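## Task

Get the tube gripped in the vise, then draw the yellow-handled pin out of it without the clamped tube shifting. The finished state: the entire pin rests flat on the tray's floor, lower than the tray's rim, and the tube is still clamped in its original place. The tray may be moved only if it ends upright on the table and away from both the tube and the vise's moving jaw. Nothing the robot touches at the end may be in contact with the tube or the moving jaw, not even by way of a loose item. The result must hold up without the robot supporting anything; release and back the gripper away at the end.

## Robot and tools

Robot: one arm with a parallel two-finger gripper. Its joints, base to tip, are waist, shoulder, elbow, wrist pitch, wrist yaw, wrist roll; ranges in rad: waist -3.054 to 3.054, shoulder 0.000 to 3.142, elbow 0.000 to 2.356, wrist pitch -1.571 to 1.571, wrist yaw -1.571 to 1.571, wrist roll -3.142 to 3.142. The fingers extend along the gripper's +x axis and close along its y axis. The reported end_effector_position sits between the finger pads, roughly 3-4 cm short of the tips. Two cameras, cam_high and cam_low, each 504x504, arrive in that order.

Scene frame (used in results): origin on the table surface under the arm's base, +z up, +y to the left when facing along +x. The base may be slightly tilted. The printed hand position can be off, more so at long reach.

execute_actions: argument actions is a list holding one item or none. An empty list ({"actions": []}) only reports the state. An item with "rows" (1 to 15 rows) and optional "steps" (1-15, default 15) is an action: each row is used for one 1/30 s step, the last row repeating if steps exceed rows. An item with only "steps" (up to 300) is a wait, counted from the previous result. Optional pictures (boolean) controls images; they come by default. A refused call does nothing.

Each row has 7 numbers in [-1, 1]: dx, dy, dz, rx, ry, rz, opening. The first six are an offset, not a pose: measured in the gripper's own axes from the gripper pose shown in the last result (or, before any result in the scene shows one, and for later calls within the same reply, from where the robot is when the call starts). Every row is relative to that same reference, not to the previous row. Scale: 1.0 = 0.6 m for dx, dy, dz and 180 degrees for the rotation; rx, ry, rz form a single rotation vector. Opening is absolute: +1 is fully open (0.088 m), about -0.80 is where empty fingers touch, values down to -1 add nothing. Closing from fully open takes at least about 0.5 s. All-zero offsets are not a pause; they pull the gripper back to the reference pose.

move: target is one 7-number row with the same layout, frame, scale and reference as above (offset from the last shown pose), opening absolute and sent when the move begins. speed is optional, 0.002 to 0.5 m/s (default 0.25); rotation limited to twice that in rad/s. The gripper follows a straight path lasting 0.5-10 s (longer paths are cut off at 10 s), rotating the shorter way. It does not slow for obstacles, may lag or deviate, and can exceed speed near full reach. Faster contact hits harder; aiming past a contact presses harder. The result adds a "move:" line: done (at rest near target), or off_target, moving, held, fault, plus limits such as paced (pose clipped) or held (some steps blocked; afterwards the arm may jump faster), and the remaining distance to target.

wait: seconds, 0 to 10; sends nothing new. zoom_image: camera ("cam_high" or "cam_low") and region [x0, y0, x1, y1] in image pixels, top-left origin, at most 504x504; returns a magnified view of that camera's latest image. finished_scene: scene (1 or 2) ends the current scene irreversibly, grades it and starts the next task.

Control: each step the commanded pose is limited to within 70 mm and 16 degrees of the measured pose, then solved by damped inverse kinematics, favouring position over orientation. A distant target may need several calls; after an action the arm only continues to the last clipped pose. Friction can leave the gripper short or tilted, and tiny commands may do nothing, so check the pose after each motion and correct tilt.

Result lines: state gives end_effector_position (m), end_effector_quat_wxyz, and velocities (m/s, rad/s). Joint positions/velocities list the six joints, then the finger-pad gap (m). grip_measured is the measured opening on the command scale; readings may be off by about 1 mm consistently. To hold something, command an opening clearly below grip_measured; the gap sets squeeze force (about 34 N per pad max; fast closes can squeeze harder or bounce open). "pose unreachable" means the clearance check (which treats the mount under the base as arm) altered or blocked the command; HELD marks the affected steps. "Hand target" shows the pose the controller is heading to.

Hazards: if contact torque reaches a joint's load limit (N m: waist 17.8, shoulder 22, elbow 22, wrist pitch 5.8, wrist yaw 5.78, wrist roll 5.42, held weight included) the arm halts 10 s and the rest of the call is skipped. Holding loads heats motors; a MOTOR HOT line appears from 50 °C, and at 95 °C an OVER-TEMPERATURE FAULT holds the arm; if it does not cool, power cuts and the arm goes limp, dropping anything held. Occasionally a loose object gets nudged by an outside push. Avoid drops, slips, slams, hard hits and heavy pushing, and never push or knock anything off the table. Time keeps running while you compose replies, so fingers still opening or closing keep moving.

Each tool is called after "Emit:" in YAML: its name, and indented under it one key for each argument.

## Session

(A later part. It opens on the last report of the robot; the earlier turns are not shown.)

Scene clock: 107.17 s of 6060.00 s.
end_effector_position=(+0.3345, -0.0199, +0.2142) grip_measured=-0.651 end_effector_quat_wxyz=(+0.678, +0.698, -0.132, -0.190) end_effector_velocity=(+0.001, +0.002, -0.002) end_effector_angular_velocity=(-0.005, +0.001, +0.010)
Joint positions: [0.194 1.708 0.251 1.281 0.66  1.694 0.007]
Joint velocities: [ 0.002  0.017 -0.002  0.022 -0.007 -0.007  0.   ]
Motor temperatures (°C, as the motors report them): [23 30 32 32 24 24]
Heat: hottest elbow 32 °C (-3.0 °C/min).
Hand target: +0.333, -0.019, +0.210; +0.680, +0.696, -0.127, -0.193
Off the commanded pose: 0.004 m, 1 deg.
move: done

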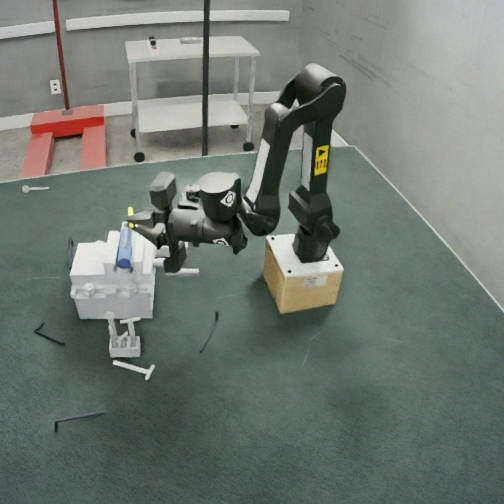

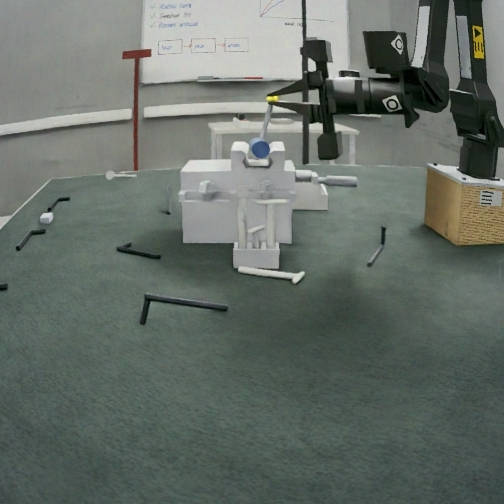

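Emit:
move:
  target: [0.008,-0.028,0,0,0,0,-0.85]
  speed: 0.03

Emit:
move:
  target: [0,0,0,0,0,0,0.2]

Emit:
move:
  target: [-0.08,0,0,0,0,0,0.2]
  speed: 0.04

Emit:
zoom_image:
  camera: "cam_low"
  region: [170,60,370,220]

Emit:
zoom_image:
  camera: "cam_high"
  region: [50,170,250,330]

Scene clock: 113.60 s of 6060.00 s.
end_effector_position=(+0.3375, -0.0200, +0.2001) grip_measured=-0.651 end_effector_quat_wxyz=(+0.677, +0.699, -0.134, -0.187) end_effector_velocity=(+0.001, +0.002, +0.001) end_effector_angular_velocity=(-0.000, -0.012, +0.021)
Joint positions: [0.192 1.836 0.25  1.419 0.657 1.691 0.007]
Joint velocities: [-0.002  0.017 -0.002  0.037 -0.022 -0.007  0.   ]
Motor temperatures (°C, as the motors report them): [23 30 31 32 24 24]
Heat: hottest wrist pitch 32 °C (-2.0 °C/min).
Hand target: +0.337, -0.021, +0.197; +0.678, +0.698, -0.132, -0.191
Off the commanded pose: 0.003 m, 0 deg.
move: done

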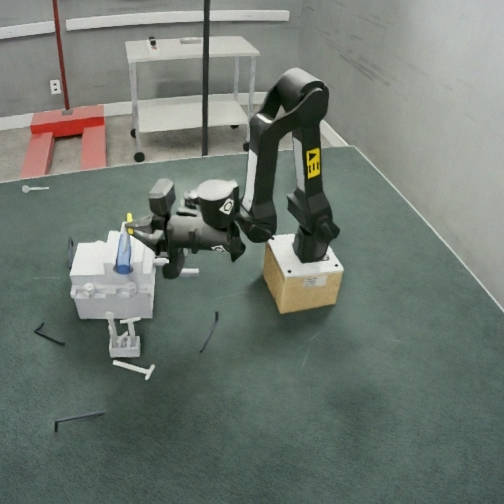

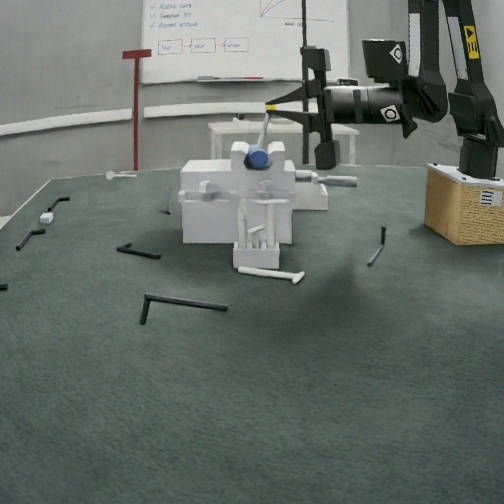

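Scene clock: 114.17 s of 6060.00 s.
end_effector_position=(+0.3377, -0.0196, +0.2001) grip_measured=+0.199 end_effector_quat_wxyz=(+0.677, +0.699, -0.133, -0.186) end_effector_velocity=(-0.001, -0.002, +0.000) end_effector_angular_velocity=(+0.008, -0.005, -0.001)
Joint positions: [0.192 1.836 0.25  1.418 0.655 1.691 0.049]
Joint velocities: [-0.007 -0.002 -0.007  0.007 -0.007  0.007  0.001]
Motor temperatures (°C, as the motors report them): [23 30 31 32 24 24]
Heat: hottest wrist pitch 32 °C (-1.0 °C/min).
Hand target: +0.338, -0.020, +0.200; +0.677, +0.699, -0.134, -0.187
Off the commanded pose: 0.000 m, 0 deg.
move: done

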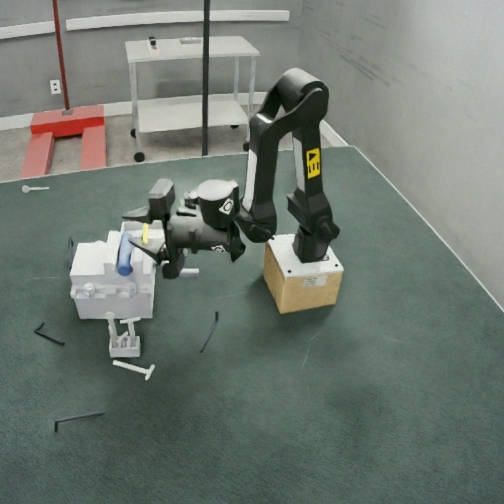

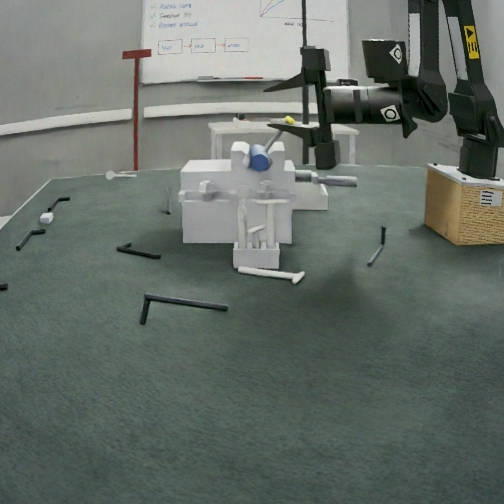

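Scene clock: 115.67 s of 6060.00 s.
end_effector_position=(+0.2972, +0.0021, +0.2050) grip_measured=+0.200 end_effector_quat_wxyz=(+0.677, +0.699, -0.134, -0.186) end_effector_velocity=(-0.003, -0.003, -0.003) end_effector_angular_velocity=(-0.019, +0.026, -0.020)
Joint positions: [0.357 1.691 0.127 1.374 0.817 1.729 0.049]
Joint velocities: [ 0.002 -0.012 -0.002 -0.037  0.022 -0.007 -0.   ]
Motor temperatures (°C, as the motors report them): [23 30 31 32 24 24]
Heat: hottest wrist pitch 32 °C (-1.0 °C/min).
Hand target: +0.295, +0.002, +0.204; +0.677, +0.699, -0.133, -0.187
Off the commanded pose: 0.003 m, 0 deg.
move: done

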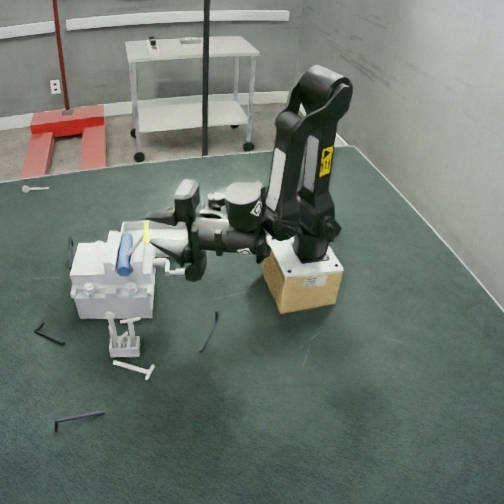

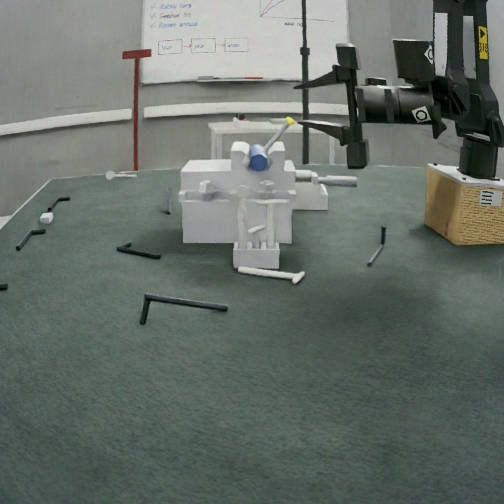

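Region (170, 60, 370, 220) of cam_low's 504x504 image, scaled by 2.520, with more detail than that image has; it fills the top 403 rows of this view, and the rest is white.

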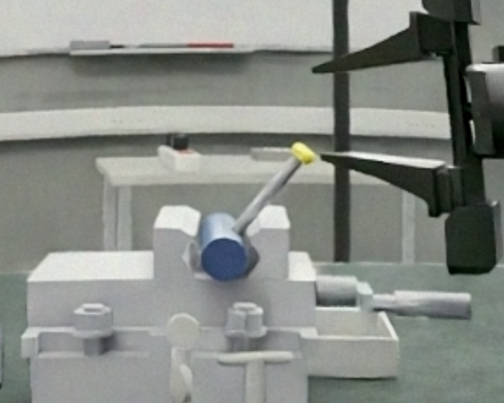

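Region (50, 170, 250, 330) of cam_high's 504x504 image, scaled by 2.520, with more detail than that image has; it fills the top 403 rows of this view, and the rest is white.

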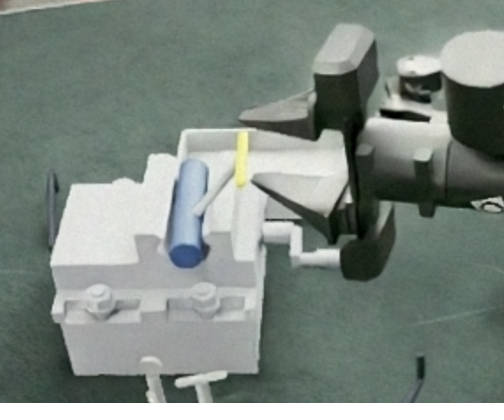

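Emit:
move:
  target: [-0.06,0.03,0,0,0,-0.5,0.2]
  speed: 0.3

Emit:
move:
  target: [0,0,0,0.355,0,0,0.0]
  speed: 0.3

Scene clock: 125.40 s of 6060.00 s.
end_effector_position=(+0.2656, +0.0175, +0.2256) grip_measured=+0.200 end_effector_quat_wxyz=(+0.347, +0.594, +0.400, -0.605) end_effector_velocity=(-0.001, +0.000, +0.000) end_effector_angular_velocity=(+0.007, +0.008, -0.010)
Joint positions: [-0.008  1.658  1.263 -1.274 -0.084  2.031  0.049]
Joint velocities: [-0.002  0.002  0.002 -0.007 -0.007  0.007 -0.   ]
Motor temperatures (°C, as the motors report them): [23 29 31 32 24 24]
Heat: hottest wrist pitch 32 °C (-1.0 °C/min).
Hand target: +0.267, +0.017, +0.225; +0.344, +0.593, +0.402, -0.606
Off the commanded pose: 0.001 m, 1 deg.
move: done

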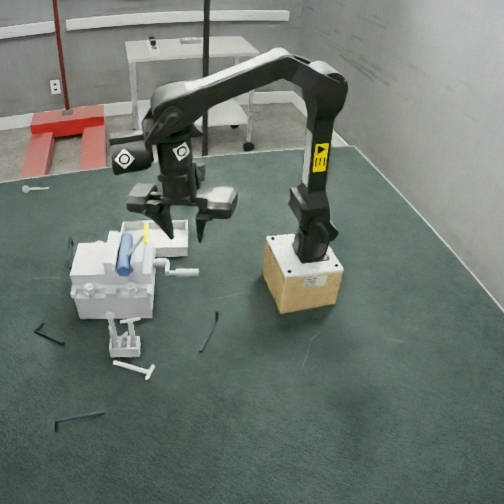

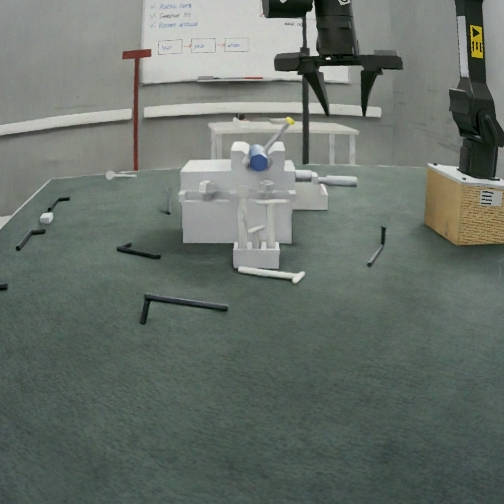

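Scene clock: 127.67 s of 6060.00 s.
end_effector_position=(+0.2655, +0.0177, +0.2256) grip_measured=+0.000 end_effector_quat_wxyz=(-0.016, +0.688, +0.025, -0.725) end_effector_velocity=(-0.002, -0.002, -0.001) end_effector_angular_velocity=(-0.008, +0.013, -0.010)
Joint positions: [-0.008  1.658  1.263 -1.274 -0.086  3.131  0.039]
Joint velocities: [-0.002  0.002 -0.002 -0.007  0.007  0.007 -0.   ]
Motor temperatures (°C, as the motors report them): [23 30 31 31 24 24]
Heat: hottest elbow 31 °C (-2.0 °C/min).
Hand target: +0.266, +0.017, +0.226; -0.019, +0.687, +0.024, -0.726
Off the commanded pose: 0.000 m, 1 deg.
joint sent to its limit — the command would take joint 6 (wrist roll) past its upper limit, so that joint was sent only as far as its limit.
move: done

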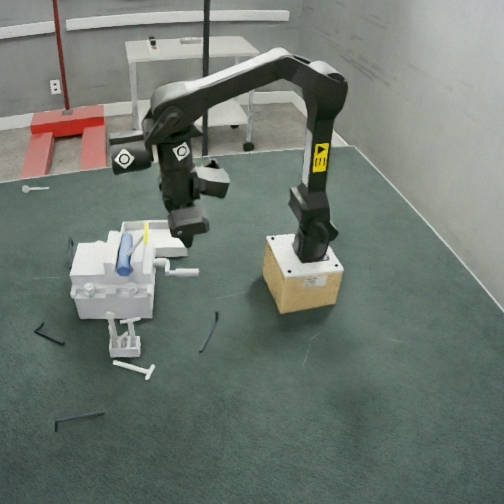

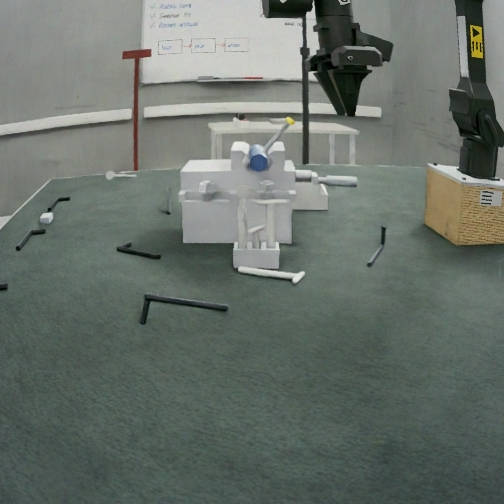

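Emit:
move:
  target: [0.14,0.054,-0.012,0,0,0,0.0]
  speed: 0.15

Emit:
zoom_image:
  camera: "cam_high"
  region: [50,170,250,330]

Scene clock: 132.40 s of 6060.00 s.
end_effector_position=(+0.2712, -0.0095, +0.1446) grip_measured=+0.000 end_effector_quat_wxyz=(-0.016, +0.694, +0.025, -0.719) end_effector_velocity=(+0.001, -0.002, +0.001) end_effector_angular_velocity=(-0.008, -0.012, +0.005)
Joint positions: [-0.096  1.754  1.032 -0.935 -0.078  3.043  0.039]
Joint velocities: [-0.002 -0.007 -0.002  0.007  0.007 -0.007 -0.   ]
Motor temperatures (°C, as the motors report them): [23 30 31 31 24 24]
Heat: hottest elbow 31 °C (-2.0 °C/min).
Hand target: +0.268, -0.011, +0.140; -0.016, +0.688, +0.025, -0.725
Off the commanded pose: 0.006 m, 1 deg.
move: done

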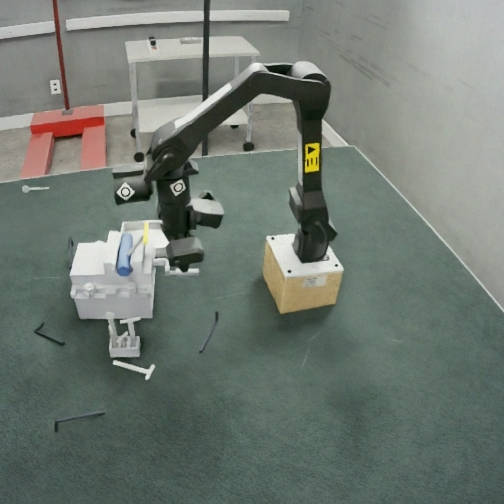

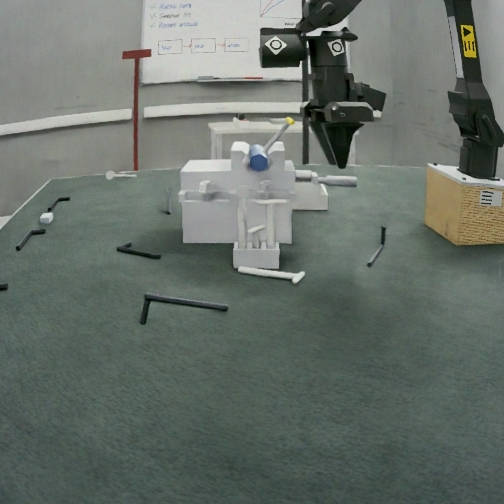

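Region (50, 170, 250, 330) of cam_high's 504x504 image, scaled by 2.520, with more detail than that image has; it fills the top 403 rows of this view, and the rest is white.

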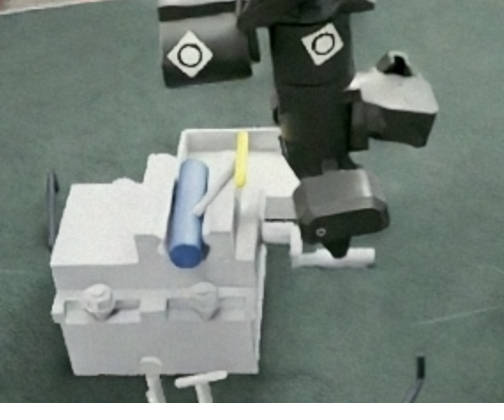

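Emit:
move:
  target: [0.085,0.005,0.012,0,0,0,0.0]
  speed: 0.08

Emit:
move:
  target: [0,0,0,0,0,0,-0.7]

Emit:
move:
  target: [-0.042,0.017,0,0,0,0,-0.7]
  speed: 0.06

Emit:
move:
  target: [-0.02,0.046,0,0,0,0,-0.7]
  speed: 0.06

Emit:
move:
  target: [0.017,0.044,0,0,0,0,-0.7]
  speed: 0.06

Emit:
move:
  target: [0.044,0.017,0,0,0,0,-0.7]
  speed: 0.06

Scene clock: 141.37 s of 6060.00 s.
end_effector_position=(+0.2657, -0.0103, +0.0984) grip_measured=+0.000 end_effector_quat_wxyz=(-0.015, +0.700, +0.025, -0.713) end_effector_velocity=(-0.004, -0.001, -0.001) end_effector_angular_velocity=(+0.009, +0.012, -0.015)
Joint positions: [-0.096  1.818  0.896 -0.718 -0.078  3.043  0.039]
Joint velocities: [-0.007 -0.002 -0.007 -0.007 -0.007  0.007 -0.   ]
Motor temperatures (°C, as the motors report them): [23 30 31 30 24 24]
Heat: hottest elbow 31 °C (-1.0 °C/min).
Hand target: +0.262, -0.010, +0.094; -0.016, +0.694, +0.025, -0.719
Off the commanded pose: 0.006 m, 1 deg.
move: done

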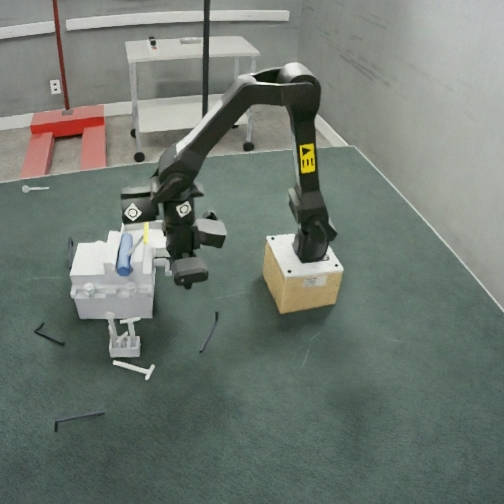

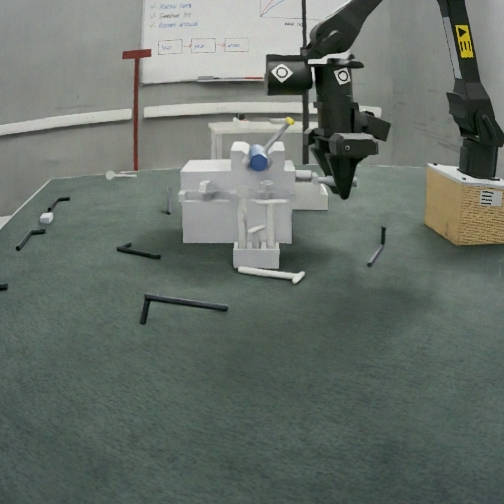

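Scene clock: 141.87 s of 6060.00 s.
end_effector_position=(+0.2659, -0.0108, +0.0983) grip_measured=-0.463 end_effector_quat_wxyz=(-0.016, +0.701, +0.022, -0.713) end_effector_velocity=(-0.002, +0.002, +0.000) end_effector_angular_velocity=(+0.008, +0.006, +0.024)
Joint positions: [-0.097  1.818  0.896 -0.718 -0.076  3.048  0.016]
Joint velocities: [ 0.002 -0.002 -0.002 -0.007 -0.007 -0.022 -0.   ]
Motor temperatures (°C, as the motors report them): [23 30 31 30 24 24]
Heat: hottest elbow 31 °C (-1.0 °C/min).
Hand target: +0.266, -0.010, +0.098; -0.015, +0.701, +0.025, -0.713
Off the commanded pose: 0.001 m, 0 deg.
move: done

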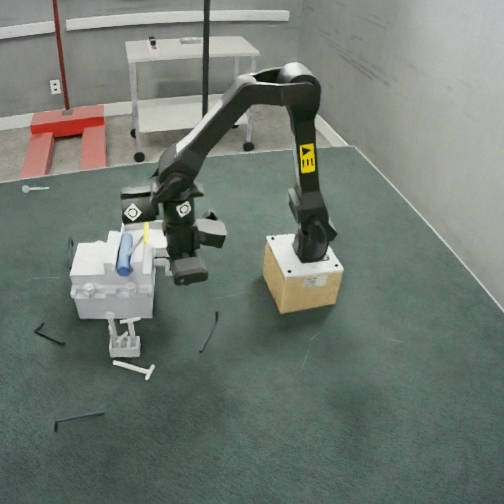

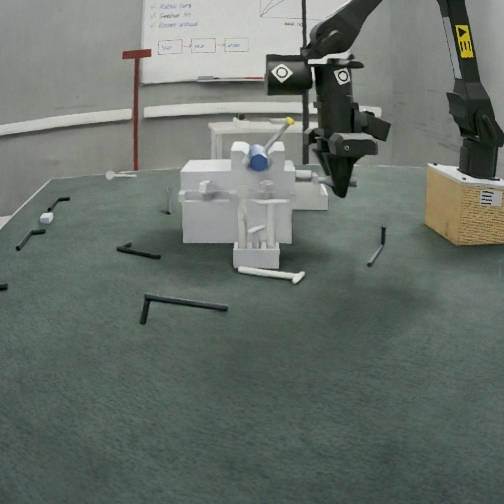

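Scene clock: 142.63 s of 6060.00 s.
end_effector_position=(+0.2644, -0.0190, +0.1199) grip_measured=-0.468 end_effector_quat_wxyz=(-0.023, +0.698, +0.023, -0.716) end_effector_velocity=(-0.001, +0.001, +0.000) end_effector_angular_velocity=(+0.008, +0.006, +0.004)
Joint positions: [-0.134  1.774  0.943 -0.82  -0.084  3.019  0.016]
Joint velocities: [-0.002  0.002  0.002 -0.007 -0.007 -0.007 -0.   ]
Motor temperatures (°C, as the motors report them): [23 30 31 30 24 24]
Heat: hottest elbow 31 °C (-1.0 °C/min).
Hand target: +0.267, -0.022, +0.123; -0.016, +0.701, +0.022, -0.713
Off the commanded pose: 0.005 m, 1 deg.
move: done

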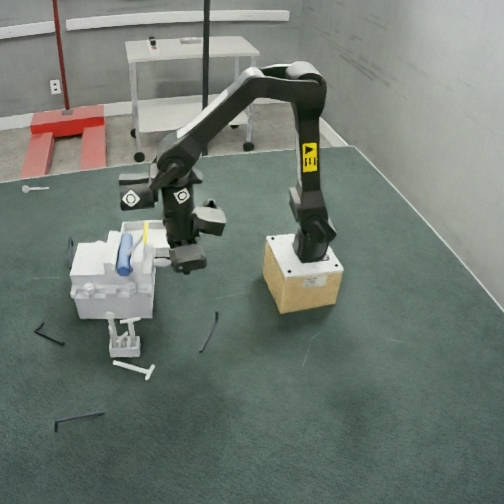

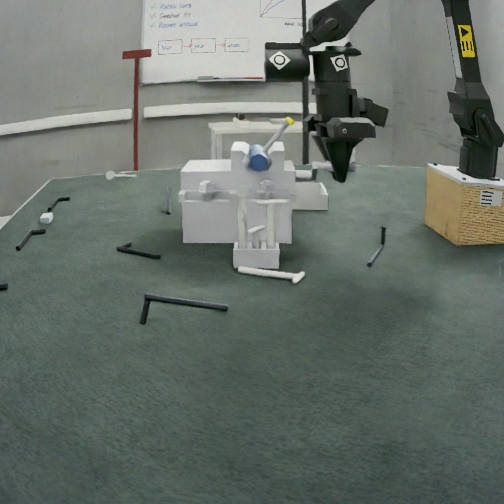

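Scene clock: 143.50 s of 6060.00 s.
end_effector_position=(+0.2603, -0.0428, +0.1307) grip_measured=-0.472 end_effector_quat_wxyz=(-0.031, +0.694, +0.026, -0.719) end_effector_velocity=(-0.001, +0.003, +0.002) end_effector_angular_velocity=(+0.023, -0.004, +0.018)
Joint positions: [-0.229  1.766  0.979 -0.886 -0.089  2.93   0.016]
Joint velocities: [-0.002 -0.007 -0.002 -0.007 -0.022 -0.022 -0.   ]
Motor temperatures (°C, as the motors report them): [23 30 31 30 24 24]
Heat: hottest elbow 31 °C (+0.0 °C/min).
Hand target: +0.265, -0.047, +0.130; -0.023, +0.698, +0.023, -0.715
Off the commanded pose: 0.006 m, 1 deg.
move: done

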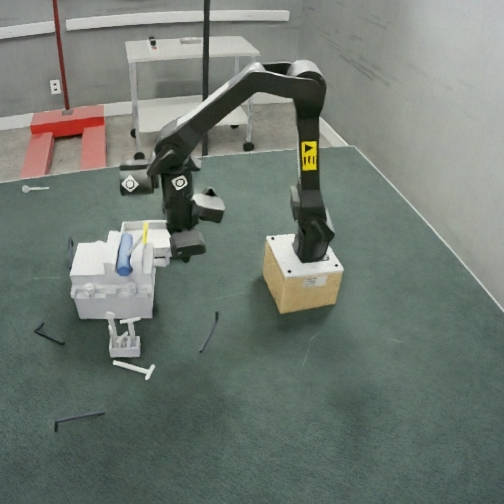

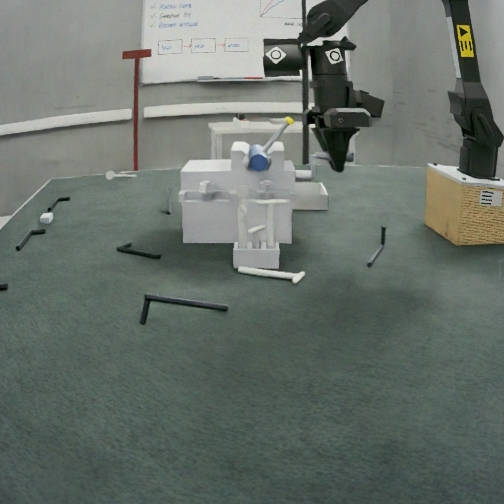

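Scene clock: 144.30 s of 6060.00 s.
end_effector_position=(+0.2569, -0.0679, +0.1223) grip_measured=-0.480 end_effector_quat_wxyz=(-0.036, +0.693, +0.022, -0.719) end_effector_velocity=(+0.000, -0.002, -0.001) end_effector_angular_velocity=(-0.007, -0.001, +0.005)
Joint positions: [-0.319  1.797  0.976 -0.86  -0.081  2.854  0.015]
Joint velocities: [-0.002  0.002 -0.002  0.007  0.007 -0.007 -0.   ]
Motor temperatures (°C, as the motors report them): [23 30 31 30 24 24]
Heat: hottest elbow 31 °C (+0.0 °C/min).
Hand target: +0.259, -0.069, +0.119; -0.031, +0.694, +0.026, -0.719
Off the commanded pose: 0.005 m, 1 deg.
move: done

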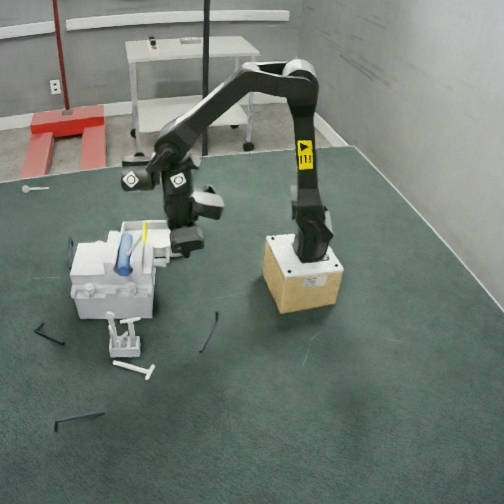

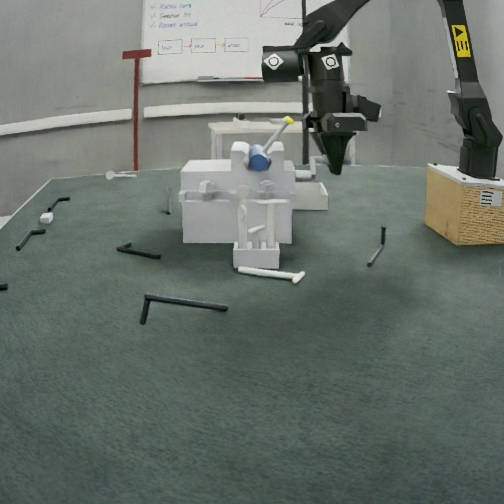

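Scene clock: 145.07 s of 6060.00 s.
end_effector_position=(+0.2552, -0.0778, +0.0993) grip_measured=-0.485 end_effector_quat_wxyz=(-0.037, +0.695, +0.015, -0.718) end_effector_velocity=(-0.001, -0.001, -0.001) end_effector_angular_velocity=(+0.007, -0.005, -0.000)
Joint positions: [-0.349  1.85   0.933 -0.761 -0.071  2.834  0.015]
Joint velocities: [-0.007 -0.002 -0.007  0.007 -0.007 -0.007 -0.   ]
Motor temperatures (°C, as the motors report them): [23 30 31 30 24 24]
Heat: hottest elbow 31 °C (+0.0 °C/min).
Hand target: +0.255, -0.076, +0.095; -0.036, +0.693, +0.022, -0.719
Off the commanded pose: 0.005 m, 1 deg.
move: done

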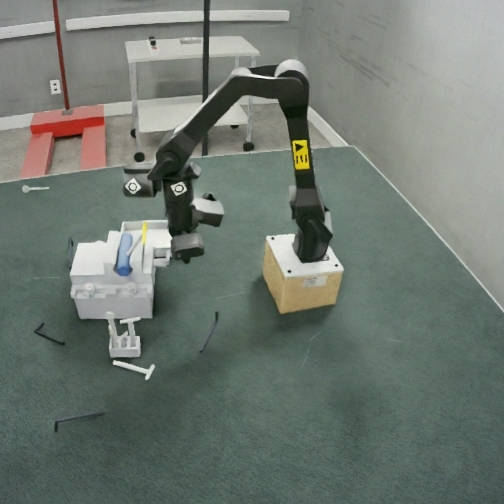

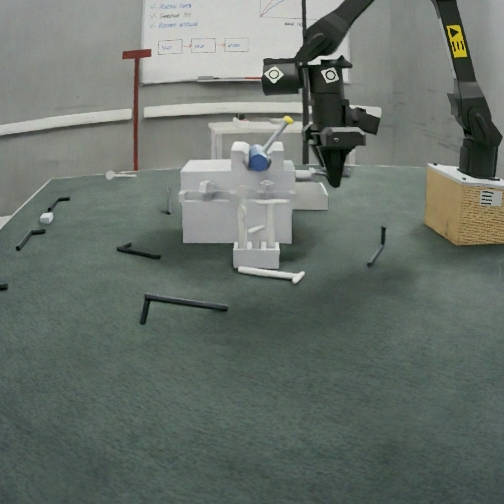

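Emit:
move:
  target: [0.046,-0.017,0,0,0.07,0,-0.7]
  speed: 0.06

Emit:
move:
  target: [0.017,-0.046,0.004,0,0,0,-0.7]
  speed: 0.06

Emit:
move:
  target: [-0.015,-0.046,-0.008,0,0,0,-0.7]
  speed: 0.06

Emit:
move:
  target: [-0.042,-0.017,-0.01,0,0,0,-0.7]
  speed: 0.06

Scene clock: 157.37 s of 6060.00 s.
end_effector_position=(+0.2542, -0.0678, +0.0732) grip_measured=-0.507 end_effector_quat_wxyz=(-0.051, +0.765, +0.002, -0.641) end_effector_velocity=(-0.001, +0.003, -0.000) end_effector_angular_velocity=(+0.019, -0.010, +0.008)
Joint positions: [-0.349  1.773  0.685 -0.387 -0.133  2.886  0.014]
Joint velocities: [-0.002 -0.007 -0.012  0.007 -0.022 -0.007 -0.   ]
Motor temperatures (°C, as the motors report them): [23 30 30 29 24 25]
Heat: hottest shoulder 30 °C (-2.0 °C/min).
Hand target: +0.254, -0.066, +0.073; -0.037, +0.769, +0.011, -0.638
Off the commanded pose: 0.002 m, 2 deg.
move: done

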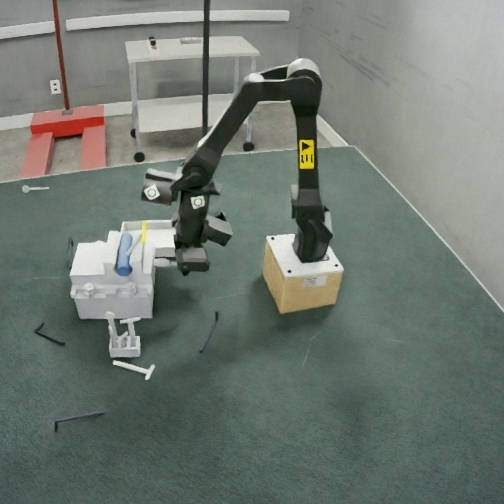

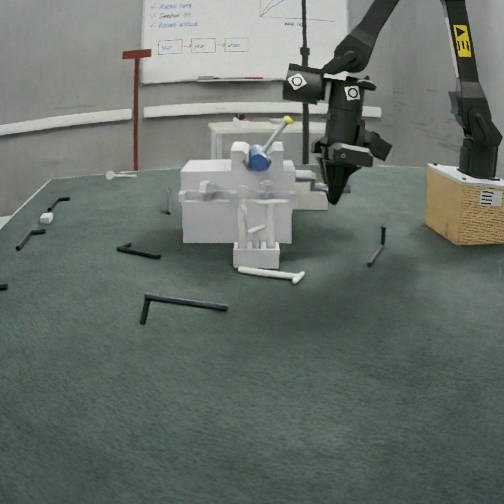

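Scene clock: 158.27 s of 6060.00 s.
end_effector_position=(+0.2582, -0.0477, +0.0649) grip_measured=-0.522 end_effector_quat_wxyz=(-0.052, +0.767, -0.015, -0.639) end_effector_velocity=(-0.002, +0.002, -0.000) end_effector_angular_velocity=(+0.007, +0.005, +0.011)
Joint positions: [-0.252  1.784  0.651 -0.318 -0.101  3.009  0.013]
Joint velocities: [ 0.002 -0.002 -0.002 -0.007 -0.007 -0.007 -0.   ]
Motor temperatures (°C, as the motors report them): [23 30 30 29 24 25]
Heat: hottest shoulder 30 °C (-2.0 °C/min).
Hand target: +0.255, -0.040, +0.065; -0.051, +0.765, +0.002, -0.642
Off the commanded pose: 0.009 m, 2 deg.
move: off_target

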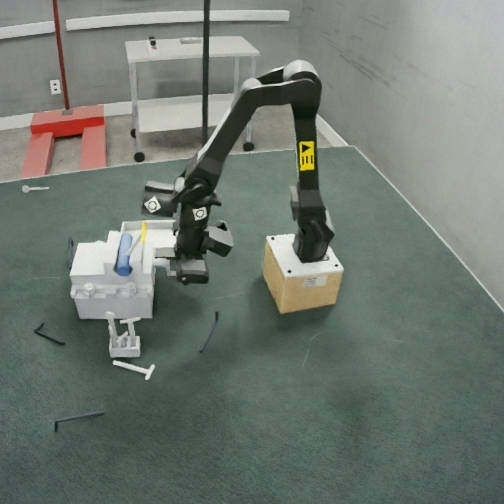

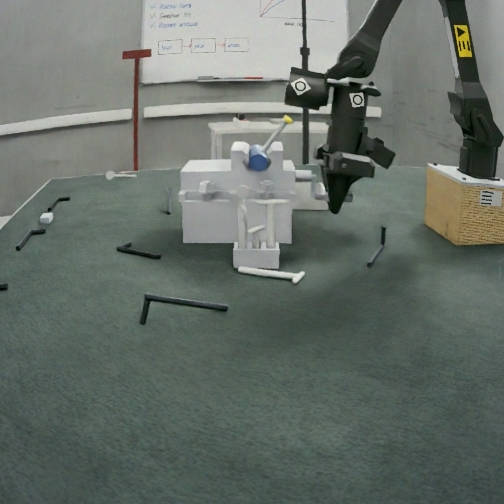

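Scene clock: 159.07 s of 6060.00 s.
end_effector_position=(+0.2619, -0.0217, +0.0724) grip_measured=-0.530 end_effector_quat_wxyz=(-0.059, +0.764, -0.019, -0.642) end_effector_velocity=(-0.005, +0.001, +0.001) end_effector_angular_velocity=(+0.008, +0.016, +0.006)
Joint positions: [-0.146  1.756  0.664 -0.359 -0.091  3.129  0.013]
Joint velocities: [-0.002 -0.007 -0.002 -0.022 -0.007 -0.007  0.   ]
Motor temperatures (°C, as the motors report them): [23 30 30 29 24 25]
Heat: hottest shoulder 30 °C (-2.0 °C/min).
Hand target: +0.264, -0.021, +0.076; -0.052, +0.767, -0.015, -0.639
Off the commanded pose: 0.004 m, 1 deg.
move: done

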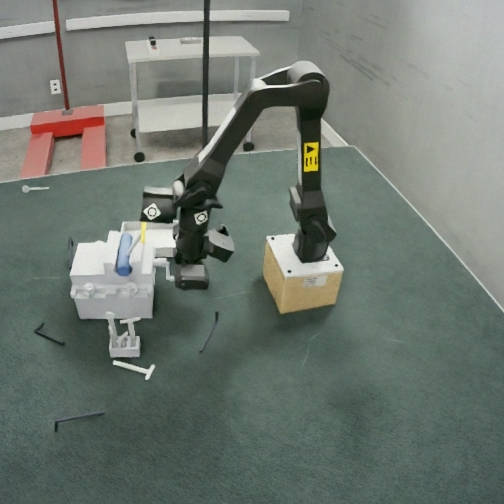

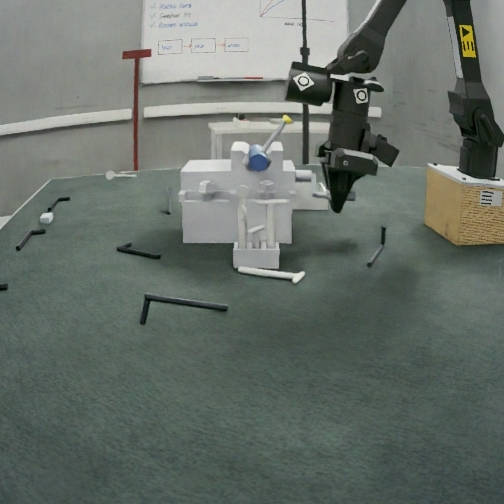

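Scene clock: 159.87 s of 6060.00 s.
end_effector_position=(+0.2635, -0.0112, +0.0961) grip_measured=-0.524 end_effector_quat_wxyz=(-0.068, +0.762, -0.003, -0.644) end_effector_velocity=(+0.000, +0.002, +0.002) end_effector_angular_velocity=(+0.008, -0.003, -0.004)
Joint positions: [-0.125  1.687  0.713 -0.483 -0.123  3.143  0.013]
Joint velocities: [ 0.002 -0.007  0.002 -0.007 -0.007  0.007  0.   ]
Motor temperatures (°C, as the motors report them): [23 30 30 29 24 25]
Heat: hottest shoulder 30 °C (-2.0 °C/min).
Hand target: +0.265, -0.014, +0.099; -0.056, +0.764, -0.008, -0.643
Off the commanded pose: 0.004 m, 2 deg.
joint sent to its limit — the command would take joint 6 (wrist roll) past its upper limit, so that joint was sent only as far as its limit.
move: done

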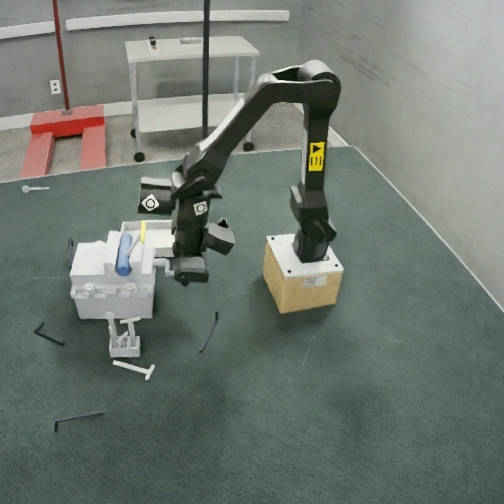

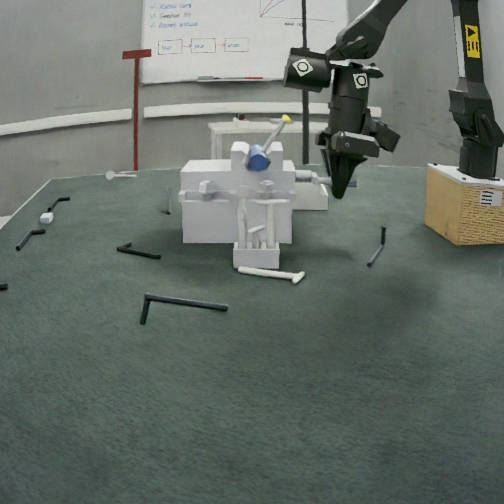

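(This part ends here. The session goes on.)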